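# Move small cardboard box from desk to counter

## Task

Pick up the small cardboard box that sits on the desk and set it down on this room's counter without moving the stacked cartons. If those cartons leave no route at all to the counter, set the box on the coffee table's top instead. For success, the coffee table must still be standing upright at the end, the robot must not tip over or finish leaning, and the box must stay in place on its own once released, not held there by the robot.

## Robot and tools

ROBOT. A simulated Hello Robot Stretch 4 with a single arm. It has an omni-wheel base, a lift riding up a mast, a telescoping arm that reaches straight forward, a wrist with yaw, pitch and roll joints, and a two-finger gripper. It stands about 1.6 m tall, and the base rim lies within 0.23 m of the base origin. Loose objects may occasionally get nudged by an outside disturbance.

FRAMES. Base frame: origin on the floor beneath the base centre, x forward, y left, z up. hand_pose is reported in this frame and marks a point between the open fingertips; with all wrist joints at zero its axes line up with the base frame. The printed value may be somewhat off. The odometry frame is where the base frame was when the scene began. base_odometry integrates wheel rotation, so slipping shows up as travel; heading runs -3.142 to 3.142, positive to the left.

execute_actions. Arguments: "actions" (a list holding one action, or empty to just read state and images) and "cameras" (list drawn from head_camera, head_left_camera, head_right_camera, wrist_camera, all; omitted, null or ["all"] gives every camera, [] gives none). An action holds "base", "joints" or both, optionally with "pace" and "contact_limits"; alternatively it is just {"end_of_arm": "enable_torque"}, which re-powers wrist or gripper motors that shut off, so they hold their current position. All motions in one action begin together and may finish at different times.
- "base": exactly one key, each a relative offset from where the base last reported itself. translate_m: straight drive in metres along x, forward positive, -2 to 2. strafe_m: sideways slide in metres, left positive, -2 to 2. rotate_rad: turn in place in radians, counter-clockwise seen from above positive, -3.2 to 3.2.
- "joints": a dict keyed by joint name, each value an absolute target (not an offset). lift_m 0 to 1.2 m (tolerance ±0.004). arm_m extension 0 to 0.55 m (±0.004). wrist_yaw_rad -1.134 to 4.276 (0 facing forward, positive turns left, 3.14 stowed backward, beyond 3.4 the arm may obstruct) ±0.02. wrist_pitch_rad -1.117 to 4.259 (0 horizontal, 1.57 pointing down) ±0.05. wrist_roll_rad -1.117 to 4.259 (0 has the fingers level with each other; positive turns clockwise viewed from behind the gripper) ±0.02. gripper_m -0.038 to 0.141, the fingertip gap in metres; negative values press the tips together.
- "pace": "slow", "default", "fast" or "max" (default if omitted). Base top speeds are 0.1, 0.3, 0.4, 0.6 m/s and 1, 2, 3, 4 rad/s respectively; when lift_m exceeds 0.2 at the start of a base move these shrink, reaching 0.3 m/s and 1 rad/s at lift_m 1.2.
- "contact_limits": only {"arm_m": value}, 0 (gentlest) to 0.75 (firmest), 0.5 if omitted; sets how much force the arm may apply before halting.
Out-of-range joint targets are clipped and flagged; any other bad value or unknown key rejects the call with no motion. A part left out of an action may keep pushing toward its earlier target without this showing in the statuses.

wait: "seconds" from 0 to 10; issues nothing new and returns the same state and images as an empty action.
zoom_image: "camera" plus "region" [x0, y0, x1, y1] in pixels of that camera's most recent full image, origin top-left, at most 504 by 504. Image sizes: head_camera 420x560 (pinhole, mast top, looking forward and down), head_left_camera and head_right_camera 420x672 (fisheyes beside it, steeper, showing base and arm), wrist_camera 616x392 (behind the fingers, fingertips near the bottom). To look around, rotate the base.
finished_scene: "scene" is the current scene's number; it closes the scene permanently after the last command is held and reports whether the goal was met. Replying with no tool call also ends things.

RESULTS. base_status and joint_status tell how each motion ended: "done" (for the base, wheels turned the commanded amount even if slipping), "off_target" (resting away from target, maybe still pushing), "contact_stop_at_<key>" (blocked; that part goes slack, a slack lift may sag under load and a slack base may drift), "limit_stop_at_<name>" (a built-in limit; "limit_stop_at_tilt" means leaning over 6 degrees, lift, arm and wheels go slack and ignore commands until upright; "limit_stop_at_own_body" means self-collision), "time_out", "torque_fault" (wrist motor overloaded, goes limp until enable_torque). After such stops the old target is dropped. If a result reports a stop, any later calls in that same reply are skipped. on_its_own lists what happened without being commanded; "held at" there is the held target, not the actual position. lidar_m: 12 distances in metres, 30-degree sectors, 1st straight ahead then counter-clockwise (4th left, 7th behind, 10th right); "-" means nothing seen or closer than 0.25 m; it sees from about 0.15 m up, so table tops register, but misses glass, thin legs and much behind. wrist_depth_mm: 7x7 grid of median depths from top-left, 100 to 2000 mm, "-" invalid. turned_by_wheels vs turned_by_imu: a gap over about 0.1 rad suggests a collision or slip, and heading error is roughly their difference. base_tilt in degrees (forward, right positive) carries a fixed bias up to about 1.5. motor_effort: percent of maximum, peak of last action in brackets, noisy with fixed offsets; for wheel_0, wheel_1, wheel_2 positive turns the base right. The simulation continues while you compose replies; the robot holds its last command meanwhile.

GRIPPING. Command gripper_m smaller than the object's width; squeezing deeper pulls the object toward the wrist by up to a third of the shortfall, and opening pushes it out. Neither the reading nor "done" proves a grasp; a firm squeeze (commanded at 0 or above) shows as a clear gripper_m effort change. A load in a level gripper pushes wrist_pitch_rad effort away from 0. Fingertips jammed against a surface below can be freed by raising the lift.

AVOID. Unfold the wrist at the start with lift_m 0.4 and wrist_yaw_rad 0 in one action. Avoid tilting the gripper up (pitch below -0.2) while rolled (roll below -0.4 or above 4), which risks self-collision. Do not drive or turn with more than 1 kg held and arm_m above 0.2, especially at fast paces; steady pushes or pulls, a high gripper or a high contact limit can also tip the robot. Pressing the gripper into things or holding over about 2 kg level causes torque faults. A changed base_tilt may mean a wheel is on something low. Avoid drops, slips, slams and hard pushes, keep the cartons and coffee table undisturbed, and release the box so it rests stably. Shorter robot motion time is better.

Each tool is called in YAML: its name, and indented under it one key for each argument.

## Session

execute_actions:
  actions: []

Scene clock: 0.00 s.
base_odometry: x=+0.000 y=+0.000 heading=+0.000 (m, m, rad; odometry frame)
turned_by_wheels: +0.000 (rad since the last result)
turned_by_imu: +0.000 (rad since the last result)
base_tilt: forward=+0.6 right=-0.9 (deg)
lidar_m: 0.89 1.16 2.61 1.47 1.04 1.00 1.05 1.17 1.08 1.12 1.04 1.02
base_status: not commanded
joint_positions: lift_m=+0.290 arm_m=-0.001 wrist_yaw_rad=+3.109 wrist_pitch_rad=+0.001 wrist_roll_rad=-0.014 gripper_m=+0.057
joint_status: not commanded
motor_effort: lift_m=+21 arm_m=-1 wrist_yaw_rad=+0 wrist_pitch_rad=-7 wrist_roll_rad=-1 gripper_m=+0 wheel_0=+0 wheel_1=+1 wheel_2=+1 (%)
hand_pose: x=-0.1155 y=+0.0969 z=+0.4682 quat_wxyz=(+0.016, -0.001, -0.007, +1.000) (m; base frame)
wrist_depth_mm: - 146 1025 1499 1537 976 891 / - 120 157 1336 1308 1160 1205 / - 116 147 1464 1098 976 1229 / - 129 183 1464 1118 991 1182 / 209 1255 1756 1397 1308 1308 1229 / 223 1336 224 1255 207 1078 1205 / 226 1160 1160 148 1042 931 991
pictures: head_camera, head_left_camera, head_right_camera, wrist_camera
Images, in order (width x height): head_camera 420x560, head_left_camera 420x672, head_right_camera 420x672, wrist_camera 616x392.

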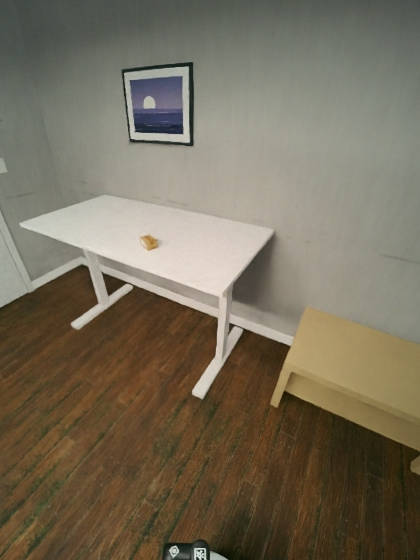

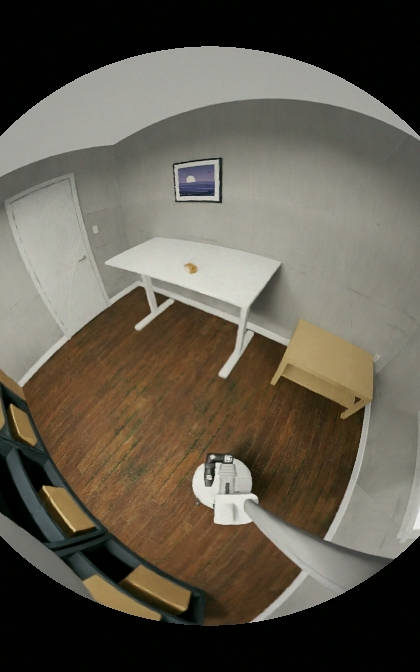

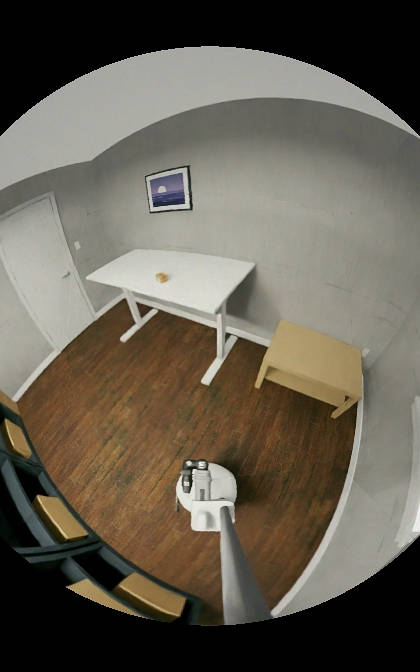

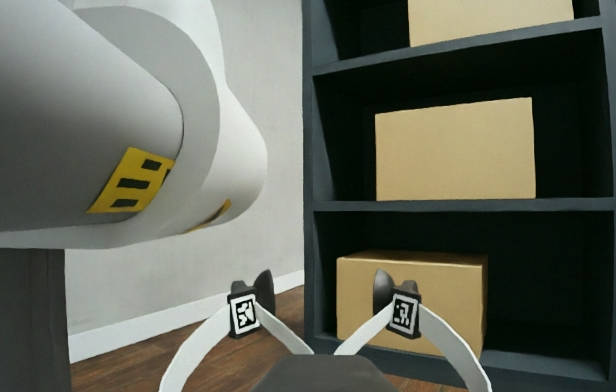

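execute_actions:
  actions:
    - {"base":{"rotate_rad":0.25},"joints":{"lift_m":0.75,"wrist_yaw_rad":0,"wrist_pitch_rad":0.3,"gripper_m":0.14},"pace":"fast"}
  cameras: ["head_camera","wrist_camera"]

execute_actions:
  actions:
    - {"base":{"translate_m":0.45},"pace":"fast"}
  cameras: ["head_camera","wrist_camera"]

Scene clock: 2.83 s.
base_odometry: x=+0.000 y=+0.000 heading=+0.249 (m, m, rad; odometry frame)
turned_by_wheels: +0.249 (rad since the last result)
turned_by_imu: +0.250 (rad since the last result)
base_tilt: forward=+0.6 right=-0.9 (deg)
lidar_m: 0.92 1.58 2.08 1.21 0.97 1.00 1.33 1.10 1.07 1.17 1.01 0.91
base_status: done
joint_positions: lift_m=+0.750 arm_m=-0.001 wrist_yaw_rad=+0.000 wrist_pitch_rad=+0.302 wrist_roll_rad=-0.014 gripper_m=+0.140
joint_status: all done
motor_effort: lift_m=+24(25) arm_m=-1(1) wrist_yaw_rad=-2(5) wrist_pitch_rad=-6(8) wrist_roll_rad=-1(1) gripper_m=+0(2) wheel_0=-5(10) wheel_1=-4(9) wheel_2=-5(6) (%)
hand_pose: x=+0.4454 y=-0.0873 z=+0.8421 quat_wxyz=(+0.989, -0.007, +0.150, +0.001) (m; base frame)
wrist_depth_mm: 1983 - - 1808 1464 1205 1060 / 1863 - - 1618 1397 1182 1060 / - - - 1921 1576 1229 1118 / - - - - 1708 1229 1138 / - - - - 1661 1308 1182 / 1661 1537 218 1661 1618 211 1229 / 1336 1308 1336 148 1308 1255 1229
pictures: head_camera, wrist_camera
Images, in order (width x height): head_camera 420x560, wrist_camera 616x392.

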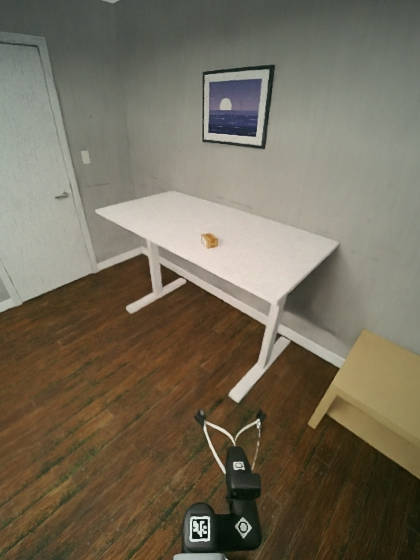

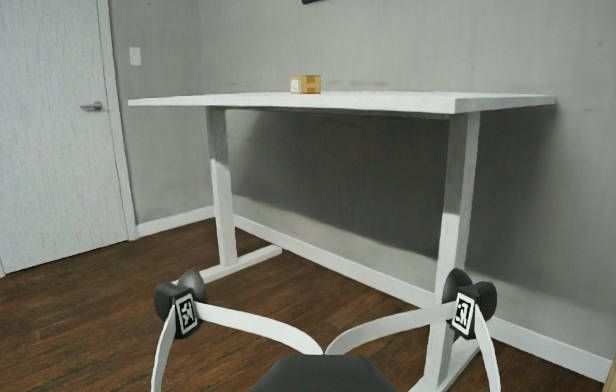

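Scene clock: 5.33 s.
base_odometry: x=+0.436 y=+0.111 heading=+0.249 (m, m, rad; odometry frame)
turned_by_wheels: +0.000 (rad since the last result)
turned_by_imu: -0.001 (rad since the last result)
base_tilt: forward=+0.8 right=-0.8 (deg)
lidar_m: 0.56 0.93 2.29 1.58 1.34 1.34 1.55 1.40 1.39 0.81 0.74 0.48
base_status: done
joint_positions: lift_m=+0.750 arm_m=-0.001 wrist_yaw_rad=+0.000 wrist_pitch_rad=+0.302 wrist_roll_rad=-0.014 gripper_m=+0.140
joint_status: not commanded
motor_effort: lift_m=+23(24) arm_m=-1(1) wrist_yaw_rad=+0(2) wrist_pitch_rad=-4(7) wrist_roll_rad=-3(1) gripper_m=+2(1) wheel_0=+3(12) wheel_1=+2(10) wheel_2=+0(17) (%)
hand_pose: x=+0.4454 y=-0.0874 z=+0.8422 quat_wxyz=(+0.989, -0.007, +0.150, +0.001) (m; base frame)
wrist_depth_mm: 1708 1921 1808 1336 1098 917 809 / 1708 1983 1756 603 1078 878 831 / 1756 - 1756 1430 304 237 209 / 1808 - 1921 1576 1229 1025 500 / 1921 - - 1618 1308 1042 521 / 1661 1576 218 1537 1255 211 549 / 1336 1281 1336 148 1281 1118 759
pictures: head_camera, wrist_camera
Images, in order (width x height): head_camera 420x560, wrist_camera 616x392.

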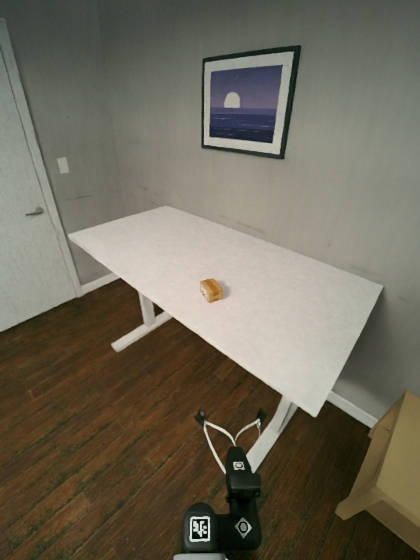

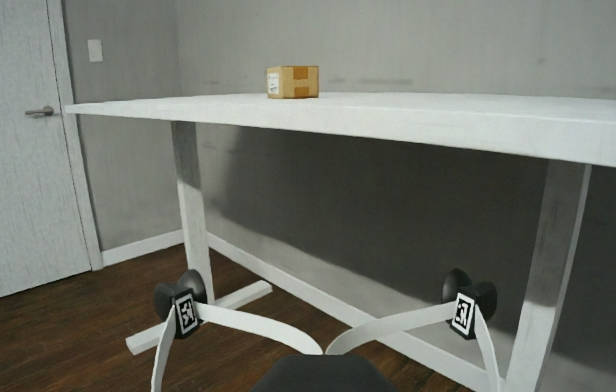

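execute_actions:
  actions:
    - {"base":{"strafe_m":0.045}}
  cameras: []

execute_actions:
  actions:
    - {"joints":{"lift_m":0.9}}
  cameras: []

execute_actions:
  actions:
    - {"joints":{"arm_m":0.27,"lift_m":0.88}}
  cameras: ["head_camera","wrist_camera"]

Scene clock: 6.67 s.
base_odometry: x=+0.425 y=+0.154 heading=+0.249 (m, m, rad; odometry frame)
turned_by_wheels: +0.000 (rad since the last result)
turned_by_imu: -0.001 (rad since the last result)
base_tilt: forward=+0.6 right=-1.0 (deg)
lidar_m: 0.59 1.01 2.27 1.53 1.31 1.30 1.51 1.45 1.44 0.85 0.77 0.51
base_status: done
joint_positions: lift_m=+0.750 arm_m=-0.001 wrist_yaw_rad=+0.000 wrist_pitch_rad=+0.302 wrist_roll_rad=-0.014 gripper_m=+0.140
joint_status: not commanded
motor_effort: lift_m=+23(23) arm_m=-1(1) wrist_yaw_rad=-1(2) wrist_pitch_rad=-6(3) wrist_roll_rad=-3(3) gripper_m=-1(2) wheel_0=-4(11) wheel_1=+3(11) wheel_2=+0(0) (%)
hand_pose: x=+0.4454 y=-0.0874 z=+0.8422 quat_wxyz=(+0.989, -0.007, +0.150, +0.001) (m; base frame)
wrist_depth_mm: 1708 1863 1863 1397 1118 960 831 / 1708 1921 1808 564 1118 917 854 / 1756 - 1808 1537 1160 276 234 / 1756 - 1921 1576 1281 1042 917 / 1808 - - 1708 1336 1060 931 / 1661 1576 218 1618 1308 210 564 / 1336 1281 1336 148 1308 1138 569
pictures: none
No camera images: the call's "cameras" was empty. Leave "cameras" out to get every camera's image.

Scene clock: 8.37 s.
base_odometry: x=+0.425 y=+0.154 heading=+0.249 (m, m, rad; odometry frame)
turned_by_wheels: +0.000 (rad since the last result)
turned_by_imu: -0.001 (rad since the last result)
base_tilt: forward=+0.7 right=-1.0 (deg)
lidar_m: 0.59 1.02 2.26 1.56 1.30 1.30 1.52 1.44 1.43 0.85 0.78 0.51
base_status: not commanded
joint_positions: lift_m=+0.900 arm_m=-0.001 wrist_yaw_rad=+0.000 wrist_pitch_rad=+0.302 wrist_roll_rad=-0.014 gripper_m=+0.140
joint_status: all done
motor_effort: lift_m=+24(26) arm_m=-1(1) wrist_yaw_rad=-1(1) wrist_pitch_rad=-6(6) wrist_roll_rad=+0(1) gripper_m=+1(2) wheel_0=-4(4) wheel_1=+3(3) wheel_2=+0(0) (%)
hand_pose: x=+0.4454 y=-0.0874 z=+0.9921 quat_wxyz=(+0.989, -0.007, +0.150, +0.001) (m; base frame)
wrist_depth_mm: 1708 1863 1808 1397 1138 960 820 / 1708 1921 1921 1430 1205 976 854 / 1708 1808 1255 1229 1138 946 878 / 1756 - 668 580 574 564 554 / 1808 - - 466 377 373 366 / 1756 1808 218 1661 1281 211 268 / 1537 1499 1537 148 1366 1138 569
pictures: none
No camera images: the call's "cameras" was empty. Leave "cameras" out to get every camera's image.

Scene clock: 10.30 s.
base_odometry: x=+0.425 y=+0.154 heading=+0.249 (m, m, rad; odometry frame)
turned_by_wheels: +0.000 (rad since the last result)
turned_by_imu: -0.001 (rad since the last result)
base_tilt: forward=+0.7 right=-0.8 (deg)
lidar_m: 0.72 1.00 2.26 1.55 1.29 1.31 1.51 1.44 1.44 0.88 0.79 0.52
base_status: not commanded
joint_positions: lift_m=+0.880 arm_m=+0.269 wrist_yaw_rad=+0.000 wrist_pitch_rad=+0.302 wrist_roll_rad=-0.014 gripper_m=+0.140
joint_status: all done
motor_effort: lift_m=+17(25) arm_m=+6(6) wrist_yaw_rad=-1(1) wrist_pitch_rad=-4(6) wrist_roll_rad=-1(2) gripper_m=+1(2) wheel_0=-4(4) wheel_1=+3(3) wheel_2=+0(0) (%)
hand_pose: x=+0.7153 y=-0.0874 z=+0.9727 quat_wxyz=(+0.989, -0.007, +0.150, +0.001) (m; base frame)
wrist_depth_mm: 1499 1756 1499 1160 931 768 676 / 1576 1808 1576 1205 976 809 699 / 1576 1708 1098 1042 931 809 707 / 707 525 517 368 496 488 480 / 1708 366 338 324 330 324 317 / 1661 1756 219 250 245 211 236 / 1537 1499 215 148 198 190 -
pictures: head_camera, wrist_camera
Images, in order (width x height): head_camera 420x560, wrist_camera 616x392.

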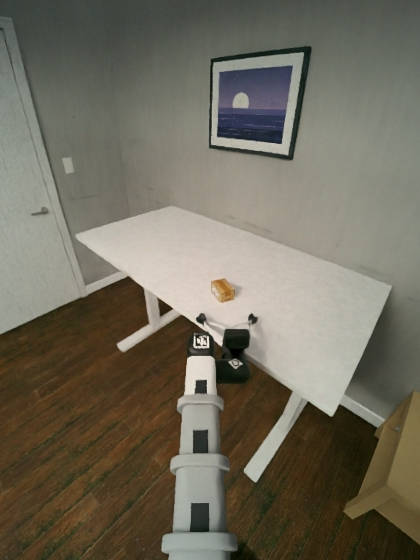

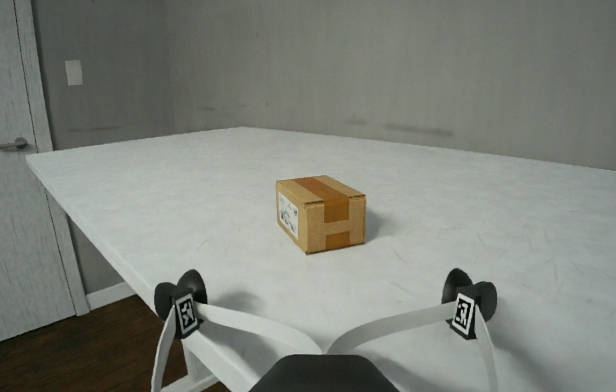

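execute_actions:
  actions:
    - {"joints":{"arm_m":0.405,"lift_m":0.885}}
  cameras: ["wrist_camera"]

execute_actions:
  actions:
    - {"joints":{"gripper_m":0.01}}
  cameras: ["wrist_camera"]

execute_actions:
  actions:
    - {"joints":{"lift_m":0.94}}
  cameras: ["wrist_camera"]

Scene clock: 12.03 s.
base_odometry: x=+0.425 y=+0.154 heading=+0.249 (m, m, rad; odometry frame)
turned_by_wheels: +0.000 (rad since the last result)
turned_by_imu: -0.001 (rad since the last result)
base_tilt: forward=+0.6 right=-1.0 (deg)
lidar_m: 0.59 1.01 2.27 1.54 1.28 1.30 1.51 1.44 1.44 0.86 0.78 0.51
base_status: not commanded
joint_positions: lift_m=+0.885 arm_m=+0.404 wrist_yaw_rad=+0.000 wrist_pitch_rad=+0.302 wrist_roll_rad=-0.014 gripper_m=+0.140
joint_status: all done
motor_effort: lift_m=+24(22) arm_m=+6(6) wrist_yaw_rad=-2(1) wrist_pitch_rad=-5(6) wrist_roll_rad=-3(3) gripper_m=+1(1) wheel_0=-4(4) wheel_1=+3(3) wheel_2=+0(0) (%)
hand_pose: x=+0.8503 y=-0.0874 z=+0.9771 quat_wxyz=(+0.989, -0.007, +0.150, +0.001) (m; base frame)
wrist_depth_mm: 1464 1618 1336 1025 820 683 609 / 1499 1661 1397 1078 866 723 615 / 1499 1661 1118 1042 854 732 640 / 554 539 535 517 508 504 492 / 349 347 347 229 338 332 325 / 254 243 219 194 205 211 242 / 206 200 207 148 203 195 -
pictures: wrist_camera
Images, in order (width x height): wrist_camera 616x392.

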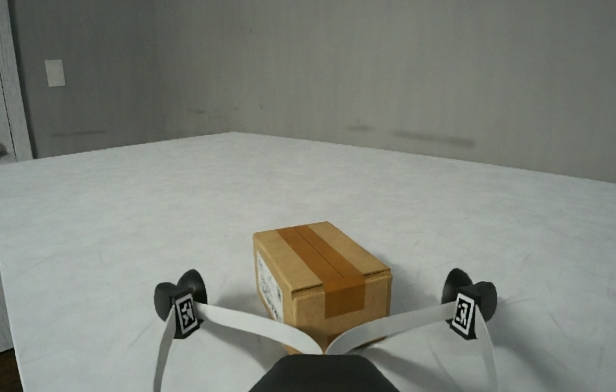

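Scene clock: 14.30 s.
base_odometry: x=+0.425 y=+0.154 heading=+0.249 (m, m, rad; odometry frame)
turned_by_wheels: +0.000 (rad since the last result)
turned_by_imu: -0.001 (rad since the last result)
base_tilt: forward=+0.7 right=-1.0 (deg)
lidar_m: 0.60 1.01 2.25 1.55 1.30 1.31 1.52 1.45 1.43 0.86 0.77 0.51
base_status: not commanded
joint_positions: lift_m=+0.885 arm_m=+0.404 wrist_yaw_rad=+0.000 wrist_pitch_rad=+0.303 wrist_roll_rad=-0.014 gripper_m=+0.010
joint_status: all done
motor_effort: lift_m=+24(24) arm_m=+6(6) wrist_yaw_rad=-1(2) wrist_pitch_rad=-7(6) wrist_roll_rad=-2(2) gripper_m=-22(21) wheel_0=-4(4) wheel_1=+3(3) wheel_2=+0(0) (%)
hand_pose: x=+0.8502 y=-0.0874 z=+0.9769 quat_wxyz=(+0.989, -0.007, +0.151, +0.001) (m; base frame)
wrist_depth_mm: 1464 1618 1308 1025 831 683 609 / 1499 1708 1430 1060 854 707 621 / 1499 1661 1098 1025 854 723 640 / 544 539 525 517 512 500 492 / 347 345 343 218 334 330 325 / 252 255 193 180 185 244 242 / 206 198 201 183 189 186 -
pictures: wrist_camera
Images, in order (width x height): wrist_camera 616x392.

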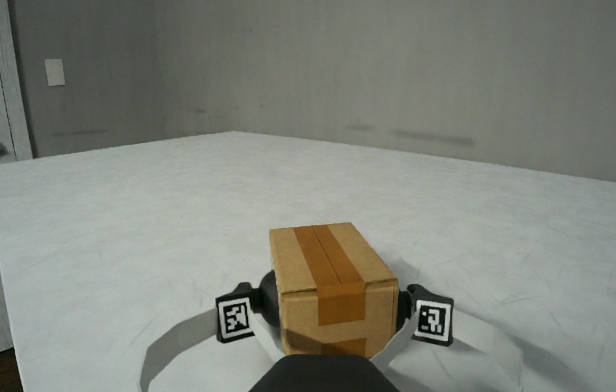

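Scene clock: 15.43 s.
base_odometry: x=+0.425 y=+0.154 heading=+0.249 (m, m, rad; odometry frame)
turned_by_wheels: +0.000 (rad since the last result)
turned_by_imu: +0.000 (rad since the last result)
base_tilt: forward=+0.7 right=-0.8 (deg)
lidar_m: 0.58 1.00 2.26 1.55 1.30 1.30 1.52 1.45 1.42 0.86 0.78 0.51
base_status: not commanded
joint_positions: lift_m=+0.940 arm_m=+0.404 wrist_yaw_rad=+0.000 wrist_pitch_rad=+0.303 wrist_roll_rad=-0.014 gripper_m=+0.010
joint_status: all done
motor_effort: lift_m=+24(24) arm_m=+6(6) wrist_yaw_rad=+0(2) wrist_pitch_rad=-9(9) wrist_roll_rad=-3(2) gripper_m=-23(22) wheel_0=-4(4) wheel_1=+3(3) wheel_2=+0(0) (%)
hand_pose: x=+0.8502 y=-0.0874 z=+1.0318 quat_wxyz=(+0.989, -0.007, +0.151, +0.001) (m; base frame)
wrist_depth_mm: 1430 1661 1336 1008 831 691 603 / 1464 1708 1430 1078 854 707 621 / 1537 1708 1366 1078 891 732 647 / 750 741 732 699 699 683 634 / 477 473 473 219 459 452 442 / 347 347 193 180 185 334 329 / 282 270 276 182 191 254 -
pictures: wrist_camera
Images, in order (width x height): wrist_camera 616x392.

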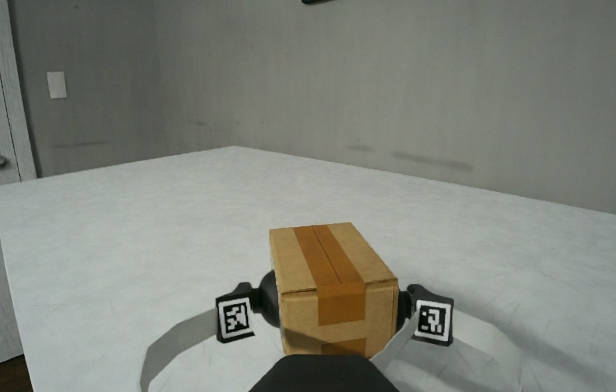

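execute_actions:
  actions:
    - {"base":{"rotate_rad":2.35},"joints":{"arm_m":0}}

Scene clock: 18.20 s.
base_odometry: x=+0.425 y=+0.154 heading=+2.598 (m, m, rad; odometry frame)
turned_by_wheels: +2.349 (rad since the last result)
turned_by_imu: +2.370 (rad since the last result)
base_tilt: forward=+0.6 right=-0.8 (deg)
lidar_m: 1.29 1.35 1.55 1.44 1.08 0.78 0.50 0.51 0.70 2.26 1.95 1.36
base_status: done
joint_positions: lift_m=+0.940 arm_m=+0.001 wrist_yaw_rad=+0.000 wrist_pitch_rad=+0.303 wrist_roll_rad=-0.014 gripper_m=+0.010
joint_status: all done
motor_effort: lift_m=+24(24) arm_m=-6(6) wrist_yaw_rad=-1(3) wrist_pitch_rad=-8(11) wrist_roll_rad=-1(2) gripper_m=-24(23) wheel_0=-5(11) wheel_1=-4(8) wheel_2=-5(10) (%)
hand_pose: x=+0.4473 y=-0.0874 z=+1.0318 quat_wxyz=(+0.988, -0.007, +0.151, +0.001) (m; base frame)
wrist_depth_mm: 1229 1366 1397 1308 1366 1366 1160 / 1205 1042 1025 1281 1025 1025 1182 / 1160 1042 1060 1182 1060 1042 1160 / 1229 1430 1430 1576 1576 1537 1205 / 1281 1160 1182 218 1397 1397 1205 / 1336 1308 193 180 185 1397 1255 / 1430 1308 1336 183 741 1336 1308
pictures: head_camera, head_left_camera, head_right_camera, wrist_camera
Images, in order (width x height): head_camera 420x560, head_left_camera 420x672, head_right_camera 420x672, wrist_camera 616x392.

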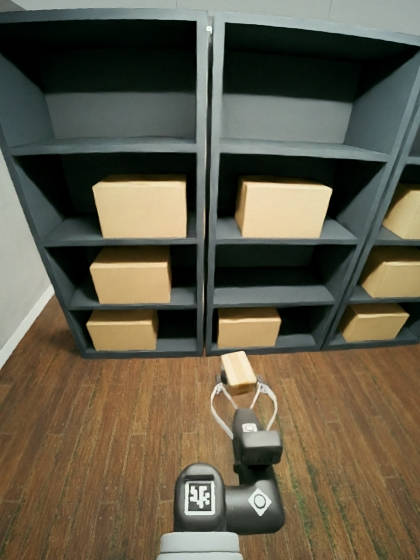

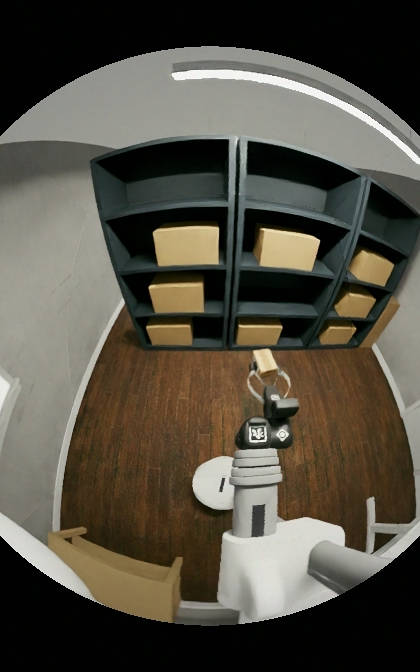

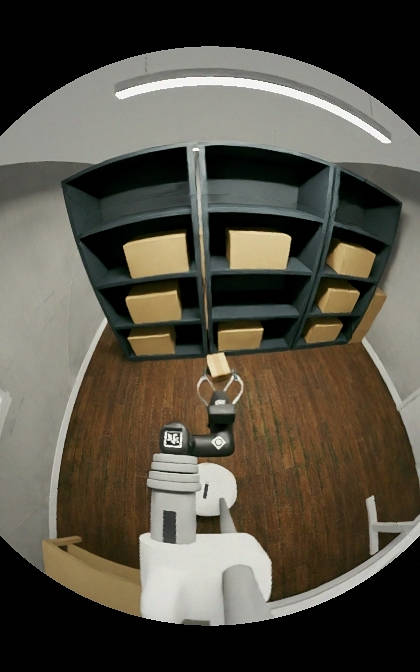

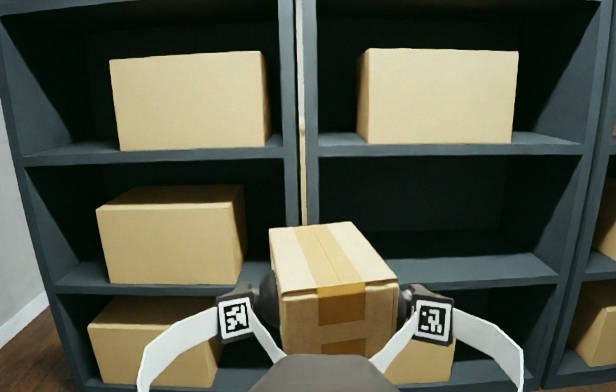

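execute_actions:
  actions:
    - {"base":{"translate_m":0.5},"pace":"fast"}
  cameras: []

execute_actions:
  actions:
    - {"base":{"strafe_m":1.05},"pace":"fast"}

Scene clock: 26.97 s.
base_odometry: x=-0.003 y=+0.413 heading=+2.598 (m, m, rad; odometry frame)
turned_by_wheels: +0.000 (rad since the last result)
turned_by_imu: -0.003 (rad since the last result)
base_tilt: forward=+0.6 right=-0.8 (deg)
lidar_m: 0.80 0.82 1.11 1.48 1.51 1.29 1.00 1.04 1.38 2.26 1.21 0.85
base_status: done
joint_positions: lift_m=+0.940 arm_m=+0.001 wrist_yaw_rad=+0.000 wrist_pitch_rad=+0.303 wrist_roll_rad=-0.014 gripper_m=+0.010
joint_status: not commanded
motor_effort: lift_m=+24(24) arm_m=-6(6) wrist_yaw_rad=-1(1) wrist_pitch_rad=-10(8) wrist_roll_rad=-2(2) gripper_m=-22(21) wheel_0=+3(9) wheel_1=+2(8) wheel_2=-1(17) (%)
hand_pose: x=+0.4472 y=-0.0874 z=+1.0318 quat_wxyz=(+0.988, -0.007, +0.151, +0.001) (m; base frame)
wrist_depth_mm: 535 539 544 866 676 530 530 / 544 549 554 842 634 554 554 / 574 574 585 809 647 580 580 / 597 603 591 591 603 597 597 / 820 820 1078 219 1138 1138 1098 / 668 676 193 180 184 1008 1008 / 699 699 809 183 492 778 831
pictures: none
No camera images: the call's "cameras" was empty. Leave "cameras" out to get every camera's image.

Scene clock: 31.07 s.
base_odometry: x=-0.546 y=-0.486 heading=+2.598 (m, m, rad; odometry frame)
turned_by_wheels: +0.000 (rad since the last result)
turned_by_imu: -0.002 (rad since the last result)
base_tilt: forward=+0.6 right=-0.9 (deg)
lidar_m: 0.77 0.66 0.48 0.44 0.45 0.57 1.24 1.29 1.49 3.30 1.13 0.80
base_status: done
joint_positions: lift_m=+0.940 arm_m=+0.001 wrist_yaw_rad=+0.000 wrist_pitch_rad=+0.303 wrist_roll_rad=-0.014 gripper_m=+0.010
joint_status: not commanded
motor_effort: lift_m=+23(24) arm_m=-5(6) wrist_yaw_rad=-1(0) wrist_pitch_rad=-10(11) wrist_roll_rad=-1(2) gripper_m=-25(23) wheel_0=-2(15) wheel_1=+2(13) wheel_2=+0(1) (%)
hand_pose: x=+0.4472 y=-0.0874 z=+1.0318 quat_wxyz=(+0.988, -0.007, +0.151, +0.001) (m; base frame)
wrist_depth_mm: 759 1098 - - 891 891 634 / 750 1098 - - 917 917 609 / 750 1138 - - 809 960 621 / 741 1098 - - 549 564 597 / 741 1098 - 218 1060 798 768 / 723 1060 193 180 185 627 627 / 732 904 1576 183 488 654 654
pictures: head_camera, head_left_camera, head_right_camera, wrist_camera
Images, in order (width x height): head_camera 420x560, head_left_camera 420x672, head_right_camera 420x672, wrist_camera 616x392.

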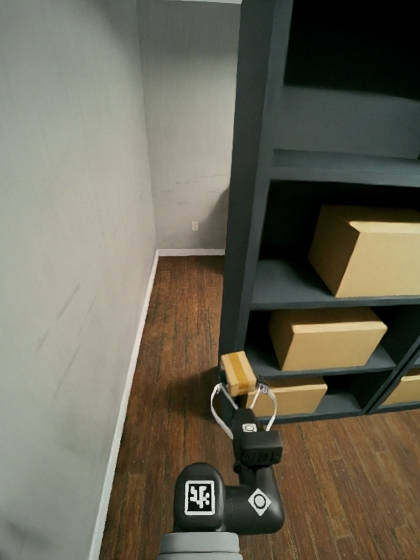

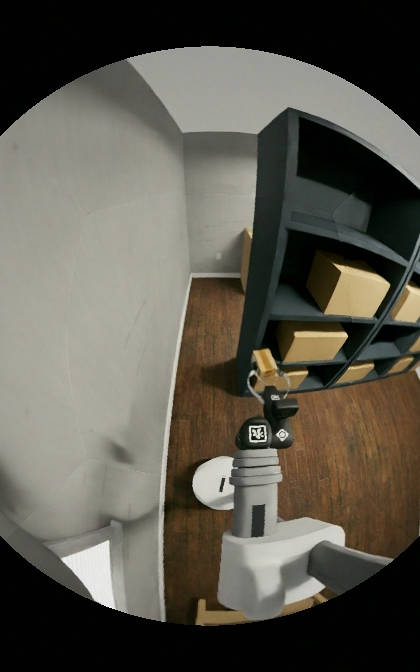

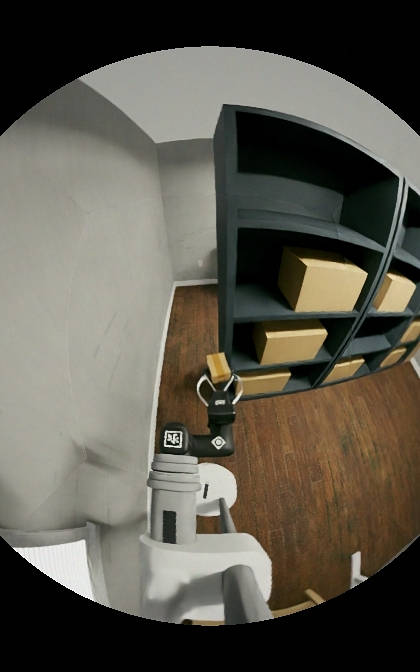

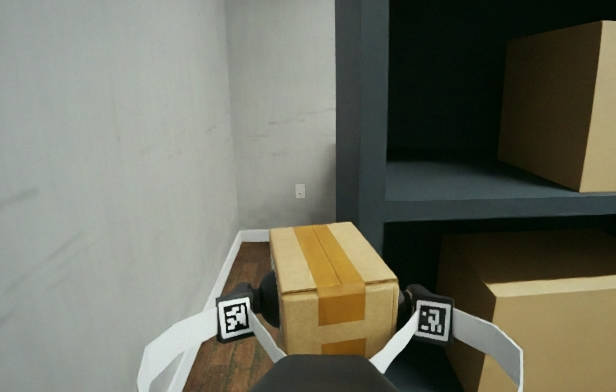

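execute_actions:
  actions:
    - {"base":{"rotate_rad":0.06}}
  cameras: []

execute_actions:
  actions:
    - {"base":{"strafe_m":0.135}}
  cameras: []

execute_actions:
  actions:
    - {"base":{"translate_m":0.55}}

Scene clock: 32.10 s.
base_odometry: x=-0.546 y=-0.486 heading=+2.657 (m, m, rad; odometry frame)
turned_by_wheels: +0.059 (rad since the last result)
turned_by_imu: +0.059 (rad since the last result)
base_tilt: forward=+0.6 right=-0.9 (deg)
lidar_m: 0.78 0.64 0.46 0.44 0.45 0.60 1.25 1.31 1.52 2.79 1.07 0.79
base_status: done
joint_positions: lift_m=+0.940 arm_m=+0.001 wrist_yaw_rad=+0.000 wrist_pitch_rad=+0.303 wrist_roll_rad=-0.014 gripper_m=+0.010
joint_status: not commanded
motor_effort: lift_m=+23(23) arm_m=-6(6) wrist_yaw_rad=-1(0) wrist_pitch_rad=-7(7) wrist_roll_rad=-1(2) gripper_m=-22(24) wheel_0=-3(9) wheel_1=-5(5) wheel_2=-6(6) (%)
hand_pose: x=+0.4472 y=-0.0874 z=+1.0318 quat_wxyz=(+0.988, -0.007, +0.151, +0.001) (m; base frame)
wrist_depth_mm: 676 946 1808 - 564 866 768 / 661 946 1756 - 580 891 691 / 676 976 1808 - 759 931 699 / 676 976 1808 - 597 554 544 / 668 946 1756 218 564 854 768 / 668 946 193 180 185 654 597 / 676 820 1499 183 399 691 609
pictures: none
No camera images: the call's "cameras" was empty. Leave "cameras" out to get every camera's image.

Scene clock: 33.77 s.
base_odometry: x=-0.609 y=-0.605 heading=+2.657 (m, m, rad; odometry frame)
turned_by_wheels: +0.000 (rad since the last result)
turned_by_imu: -0.001 (rad since the last result)
base_tilt: forward=+0.6 right=-0.8 (deg)
lidar_m: 1.17 0.44 0.32 0.30 0.32 0.39 1.24 1.31 1.62 2.80 1.07 0.82
base_status: done
joint_positions: lift_m=+0.940 arm_m=+0.001 wrist_yaw_rad=+0.000 wrist_pitch_rad=+0.303 wrist_roll_rad=-0.014 gripper_m=+0.010
joint_status: not commanded
motor_effort: lift_m=+23(23) arm_m=-6(5) wrist_yaw_rad=-1(0) wrist_pitch_rad=-8(9) wrist_roll_rad=-2(2) gripper_m=-19(21) wheel_0=-2(16) wheel_1=+0(12) wheel_2=+0(5) (%)
hand_pose: x=+0.4472 y=-0.0874 z=+1.0318 quat_wxyz=(+0.988, -0.007, +0.151, +0.001) (m; base frame)
wrist_depth_mm: 508 715 1308 - - 535 854 / 504 715 1308 - - 544 891 / 504 723 1336 - - 559 904 / 508 715 1336 - - 559 549 / 504 715 1366 218 878 615 798 / 500 715 193 180 185 609 715 / 504 621 1229 182 466 603 707
pictures: none
No camera images: the call's "cameras" was empty. Leave "cameras" out to get every camera's image.

Scene clock: 37.10 s.
base_odometry: x=-1.095 y=-0.350 heading=+2.657 (m, m, rad; odometry frame)
turned_by_wheels: +0.000 (rad since the last result)
turned_by_imu: -0.002 (rad since the last result)
base_tilt: forward=+0.7 right=-1.0 (deg)
lidar_m: 1.13 0.45 0.31 0.29 0.31 0.44 1.16 1.90 2.34 0.78 0.38 0.45
base_status: done
joint_positions: lift_m=+0.940 arm_m=+0.001 wrist_yaw_rad=+0.000 wrist_pitch_rad=+0.303 wrist_roll_rad=-0.014 gripper_m=+0.010
joint_status: not commanded
motor_effort: lift_m=+23(23) arm_m=-5(5) wrist_yaw_rad=-1(1) wrist_pitch_rad=-8(10) wrist_roll_rad=-2(1) gripper_m=-20(24) wheel_0=+5(10) wheel_1=+2(7) wheel_2=-1(14) (%)
hand_pose: x=+0.4472 y=-0.0874 z=+1.0318 quat_wxyz=(+0.988, -0.007, +0.151, +0.001) (m; base frame)
wrist_depth_mm: 496 691 1281 1983 1921 1863 351 / 492 707 1336 - - 1983 355 / 496 707 1308 - - 1708 359 / 496 715 1336 - - 1576 364 / 492 699 1336 218 1863 1618 362 / 488 699 193 180 185 442 355 / 496 609 1205 183 831 473 353
pictures: head_camera, head_left_camera, head_right_camera, wrist_camera
Images, in order (width x height): head_camera 420x560, head_left_camera 420x672, head_right_camera 420x672, wrist_camera 616x392.

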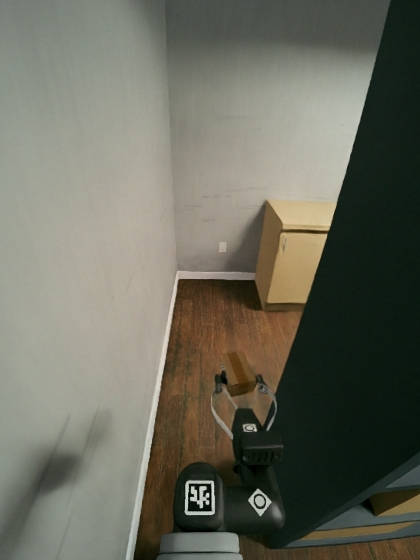

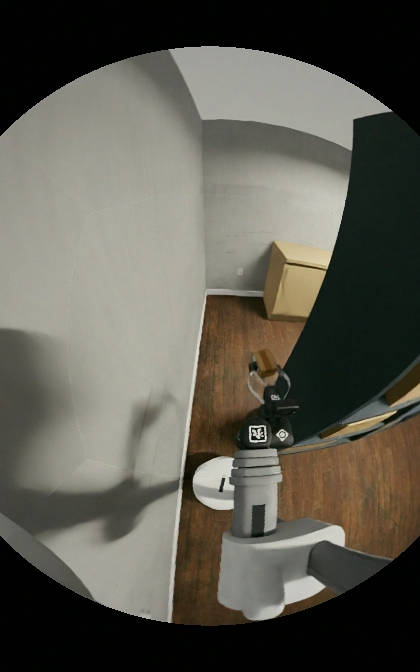

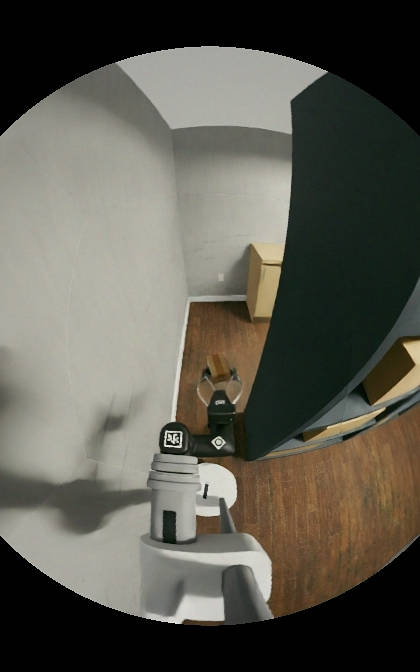

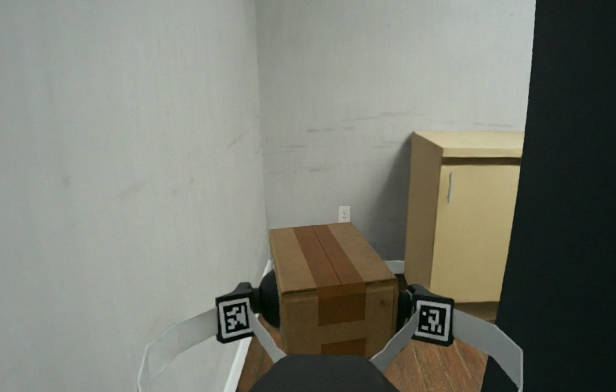

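execute_actions:
  actions:
    - {"base":{"translate_m":1.15},"pace":"fast"}
  cameras: ["head_right_camera"]

execute_actions:
  actions:
    - {"base":{"strafe_m":-0.7},"joints":{"arm_m":0.4},"pace":"fast"}
  cameras: ["head_camera","wrist_camera"]

Scene clock: 42.00 s.
base_odometry: x=-2.113 y=+0.185 heading=+2.658 (m, m, rad; odometry frame)
turned_by_wheels: +0.000 (rad since the last result)
turned_by_imu: -0.004 (rad since the last result)
base_tilt: forward=+0.6 right=-1.0 (deg)
lidar_m: 1.09 0.42 0.30 0.28 0.30 0.42 1.22 0.57 0.67 1.90 0.88 0.86
base_status: done
joint_positions: lift_m=+0.940 arm_m=+0.001 wrist_yaw_rad=+0.000 wrist_pitch_rad=+0.303 wrist_roll_rad=-0.014 gripper_m=+0.010
joint_status: not commanded
motor_effort: lift_m=+23(23) arm_m=-6(5) wrist_yaw_rad=-2(1) wrist_pitch_rad=-9(9) wrist_roll_rad=-2(1) gripper_m=-21(22) wheel_0=+4(10) wheel_1=+3(9) wheel_2=-2(15) (%)
hand_pose: x=+0.4472 y=-0.0874 z=+1.0318 quat_wxyz=(+0.988, -0.007, +0.151, +0.001) (m; base frame)
wrist_depth_mm: 480 676 931 904 904 878 878 / 473 683 946 946 931 917 904 / 480 676 991 991 976 960 946 / 480 691 1060 1025 1008 1008 831 / 484 683 1098 219 1060 1042 741 / 477 676 193 180 185 946 741 / 477 585 1160 182 668 1008 732
pictures: head_right_camera
Images, in order (width x height): head_right_camera 420x672.

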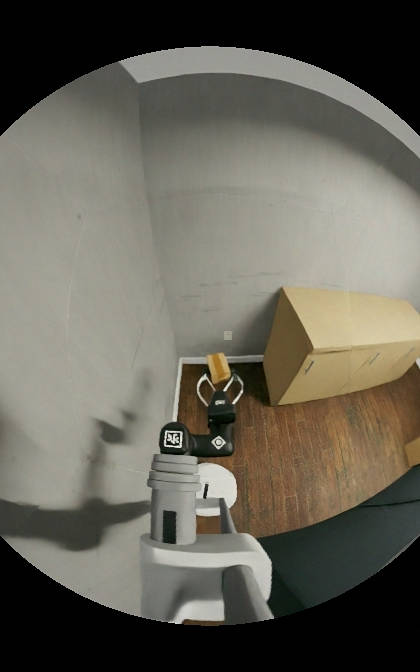

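Scene clock: 45.17 s.
base_odometry: x=-1.788 y=+0.805 heading=+2.658 (m, m, rad; odometry frame)
turned_by_wheels: +0.000 (rad since the last result)
turned_by_imu: +0.000 (rad since the last result)
base_tilt: forward=+0.7 right=-0.9 (deg)
lidar_m: 0.60 1.28 1.02 0.98 1.02 0.49 0.46 0.50 0.70 1.48 0.86 0.64
base_status: done
joint_positions: lift_m=+0.940 arm_m=+0.399 wrist_yaw_rad=+0.000 wrist_pitch_rad=+0.303 wrist_roll_rad=-0.014 gripper_m=+0.010
joint_status: all done
motor_effort: lift_m=+23(23) arm_m=+6(6) wrist_yaw_rad=+0(2) wrist_pitch_rad=-9(9) wrist_roll_rad=-2(3) gripper_m=-21(21) wheel_0=+2(12) wheel_1=-1(12) wheel_2=+0(3) (%)
hand_pose: x=+0.8452 y=-0.0874 z=+1.0319 quat_wxyz=(+0.989, -0.007, +0.151, +0.001) (m; base frame)
wrist_depth_mm: 549 544 539 535 525 517 517 / 569 569 559 559 549 539 535 / 603 597 580 580 569 559 559 / 634 627 615 603 597 597 580 / 668 654 609 218 549 544 530 / 699 683 193 179 185 404 397 / 741 330 329 183 250 306 325
pictures: head_camera, wrist_camera
Images, in order (width x height): head_camera 420x560, wrist_camera 616x392.

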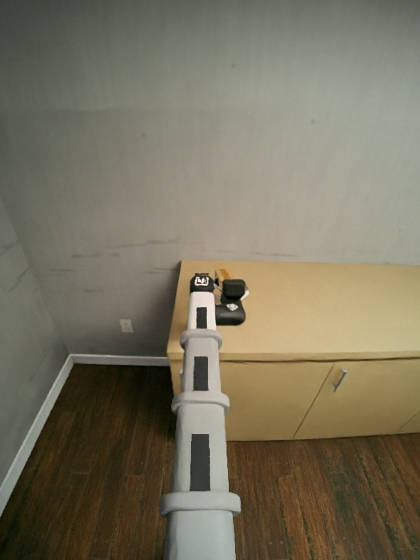

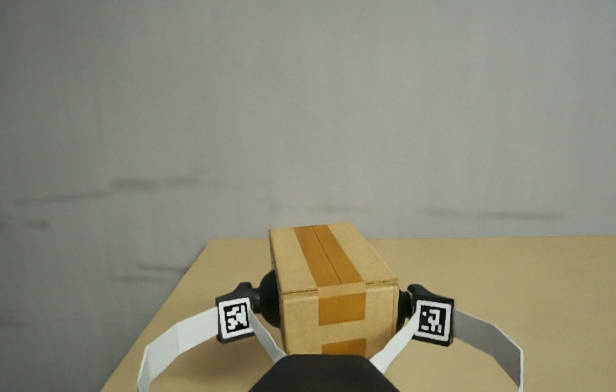

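execute_actions:
  actions:
    - {"joints":{"lift_m":0.845}}
  cameras: []

execute_actions:
  actions:
    - {"joints":{"gripper_m":0.11}}
  cameras: []

execute_actions:
  actions:
    - {"joints":{"arm_m":0.25,"lift_m":0.87},"pace":"fast"}
  cameras: ["wrist_camera"]

Scene clock: 46.93 s.
base_odometry: x=-1.788 y=+0.805 heading=+2.658 (m, m, rad; odometry frame)
turned_by_wheels: +0.000 (rad since the last result)
turned_by_imu: -0.001 (rad since the last result)
base_tilt: forward=+0.6 right=-0.8 (deg)
lidar_m: 0.60 1.28 1.01 0.98 1.03 0.50 0.47 0.50 0.70 1.48 0.87 0.63
base_status: not commanded
joint_positions: lift_m=+0.845 arm_m=+0.399 wrist_yaw_rad=+0.000 wrist_pitch_rad=+0.303 wrist_roll_rad=-0.014 gripper_m=+0.010
joint_status: all done
motor_effort: lift_m=+18(20) arm_m=+6(6) wrist_yaw_rad=+0(0) wrist_pitch_rad=-8(8) wrist_roll_rad=-2(3) gripper_m=-26(21) wheel_0=+2(2) wheel_1=-1(1) wheel_2=+0(0) (%)
hand_pose: x=+0.8452 y=-0.0874 z=+0.9373 quat_wxyz=(+0.988, -0.007, +0.151, +0.001) (m; base frame)
wrist_depth_mm: 554 539 539 535 525 525 512 / 574 569 564 549 549 535 530 / 603 585 585 574 569 564 554 / 627 621 530 517 504 496 492 / 661 375 343 218 336 330 324 / 676 255 192 180 184 246 241 / 206 199 202 182 191 187 -
pictures: none
No camera images: the call's "cameras" was empty. Leave "cameras" out to get every camera's image.

Scene clock: 48.77 s.
base_odometry: x=-1.788 y=+0.805 heading=+2.658 (m, m, rad; odometry frame)
turned_by_wheels: +0.000 (rad since the last result)
turned_by_imu: -0.001 (rad since the last result)
base_tilt: forward=+0.6 right=-0.8 (deg)
lidar_m: 0.60 1.27 1.01 0.97 1.03 0.48 0.46 0.49 0.70 1.46 0.84 0.64
base_status: not commanded
joint_positions: lift_m=+0.845 arm_m=+0.399 wrist_yaw_rad=+0.000 wrist_pitch_rad=+0.303 wrist_roll_rad=-0.014 gripper_m=+0.110
joint_status: all done
motor_effort: lift_m=+18(18) arm_m=+5(6) wrist_yaw_rad=-1(0) wrist_pitch_rad=-8(8) wrist_roll_rad=-1(3) gripper_m=-1(23) wheel_0=+2(2) wheel_1=-1(1) wheel_2=+0(0) (%)
hand_pose: x=+0.8453 y=-0.0874 z=+0.9375 quat_wxyz=(+0.989, -0.007, +0.151, +0.001) (m; base frame)
wrist_depth_mm: 554 549 539 535 530 517 517 / 574 569 564 559 549 535 530 / 591 591 591 580 569 559 554 / 627 621 530 525 517 504 496 / 661 377 349 229 340 332 325 / 683 255 211 195 206 234 242 / 207 201 204 151 200 195 -
pictures: none
No camera images: the call's "cameras" was empty. Leave "cameras" out to get every camera's image.

Scene clock: 50.07 s.
base_odometry: x=-1.788 y=+0.805 heading=+2.658 (m, m, rad; odometry frame)
turned_by_wheels: +0.000 (rad since the last result)
turned_by_imu: +0.000 (rad since the last result)
base_tilt: forward=+0.5 right=-1.0 (deg)
lidar_m: 0.61 1.28 1.02 0.98 1.02 0.48 0.46 0.50 0.68 1.47 0.86 0.62
base_status: not commanded
joint_positions: lift_m=+0.870 arm_m=+0.251 wrist_yaw_rad=+0.000 wrist_pitch_rad=+0.302 wrist_roll_rad=-0.014 gripper_m=+0.110
joint_status: all done
motor_effort: lift_m=+24(26) arm_m=-6(6) wrist_yaw_rad=+0(1) wrist_pitch_rad=-7(8) wrist_roll_rad=-2(1) gripper_m=-2(0) wheel_0=+2(2) wheel_1=-1(1) wheel_2=+0(0) (%)
hand_pose: x=+0.6973 y=-0.0875 z=+0.9621 quat_wxyz=(+0.989, -0.007, +0.151, +0.001) (m; base frame)
wrist_depth_mm: 691 683 676 661 661 654 647 / 723 707 707 699 691 683 668 / 759 741 732 732 723 707 691 / 798 778 691 609 603 585 580 / 842 809 410 355 394 389 382 / 891 300 211 301 282 274 282 / 242 235 236 150 232 229 -
pictures: wrist_camera
Images, in order (width x height): wrist_camera 616x392.

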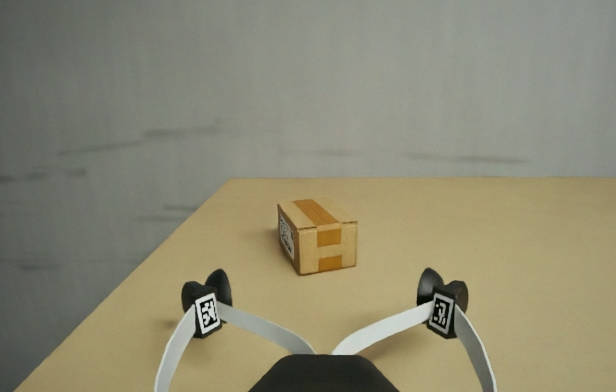

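finished_scene:
  scene: 1

The scene is finished: the task was done.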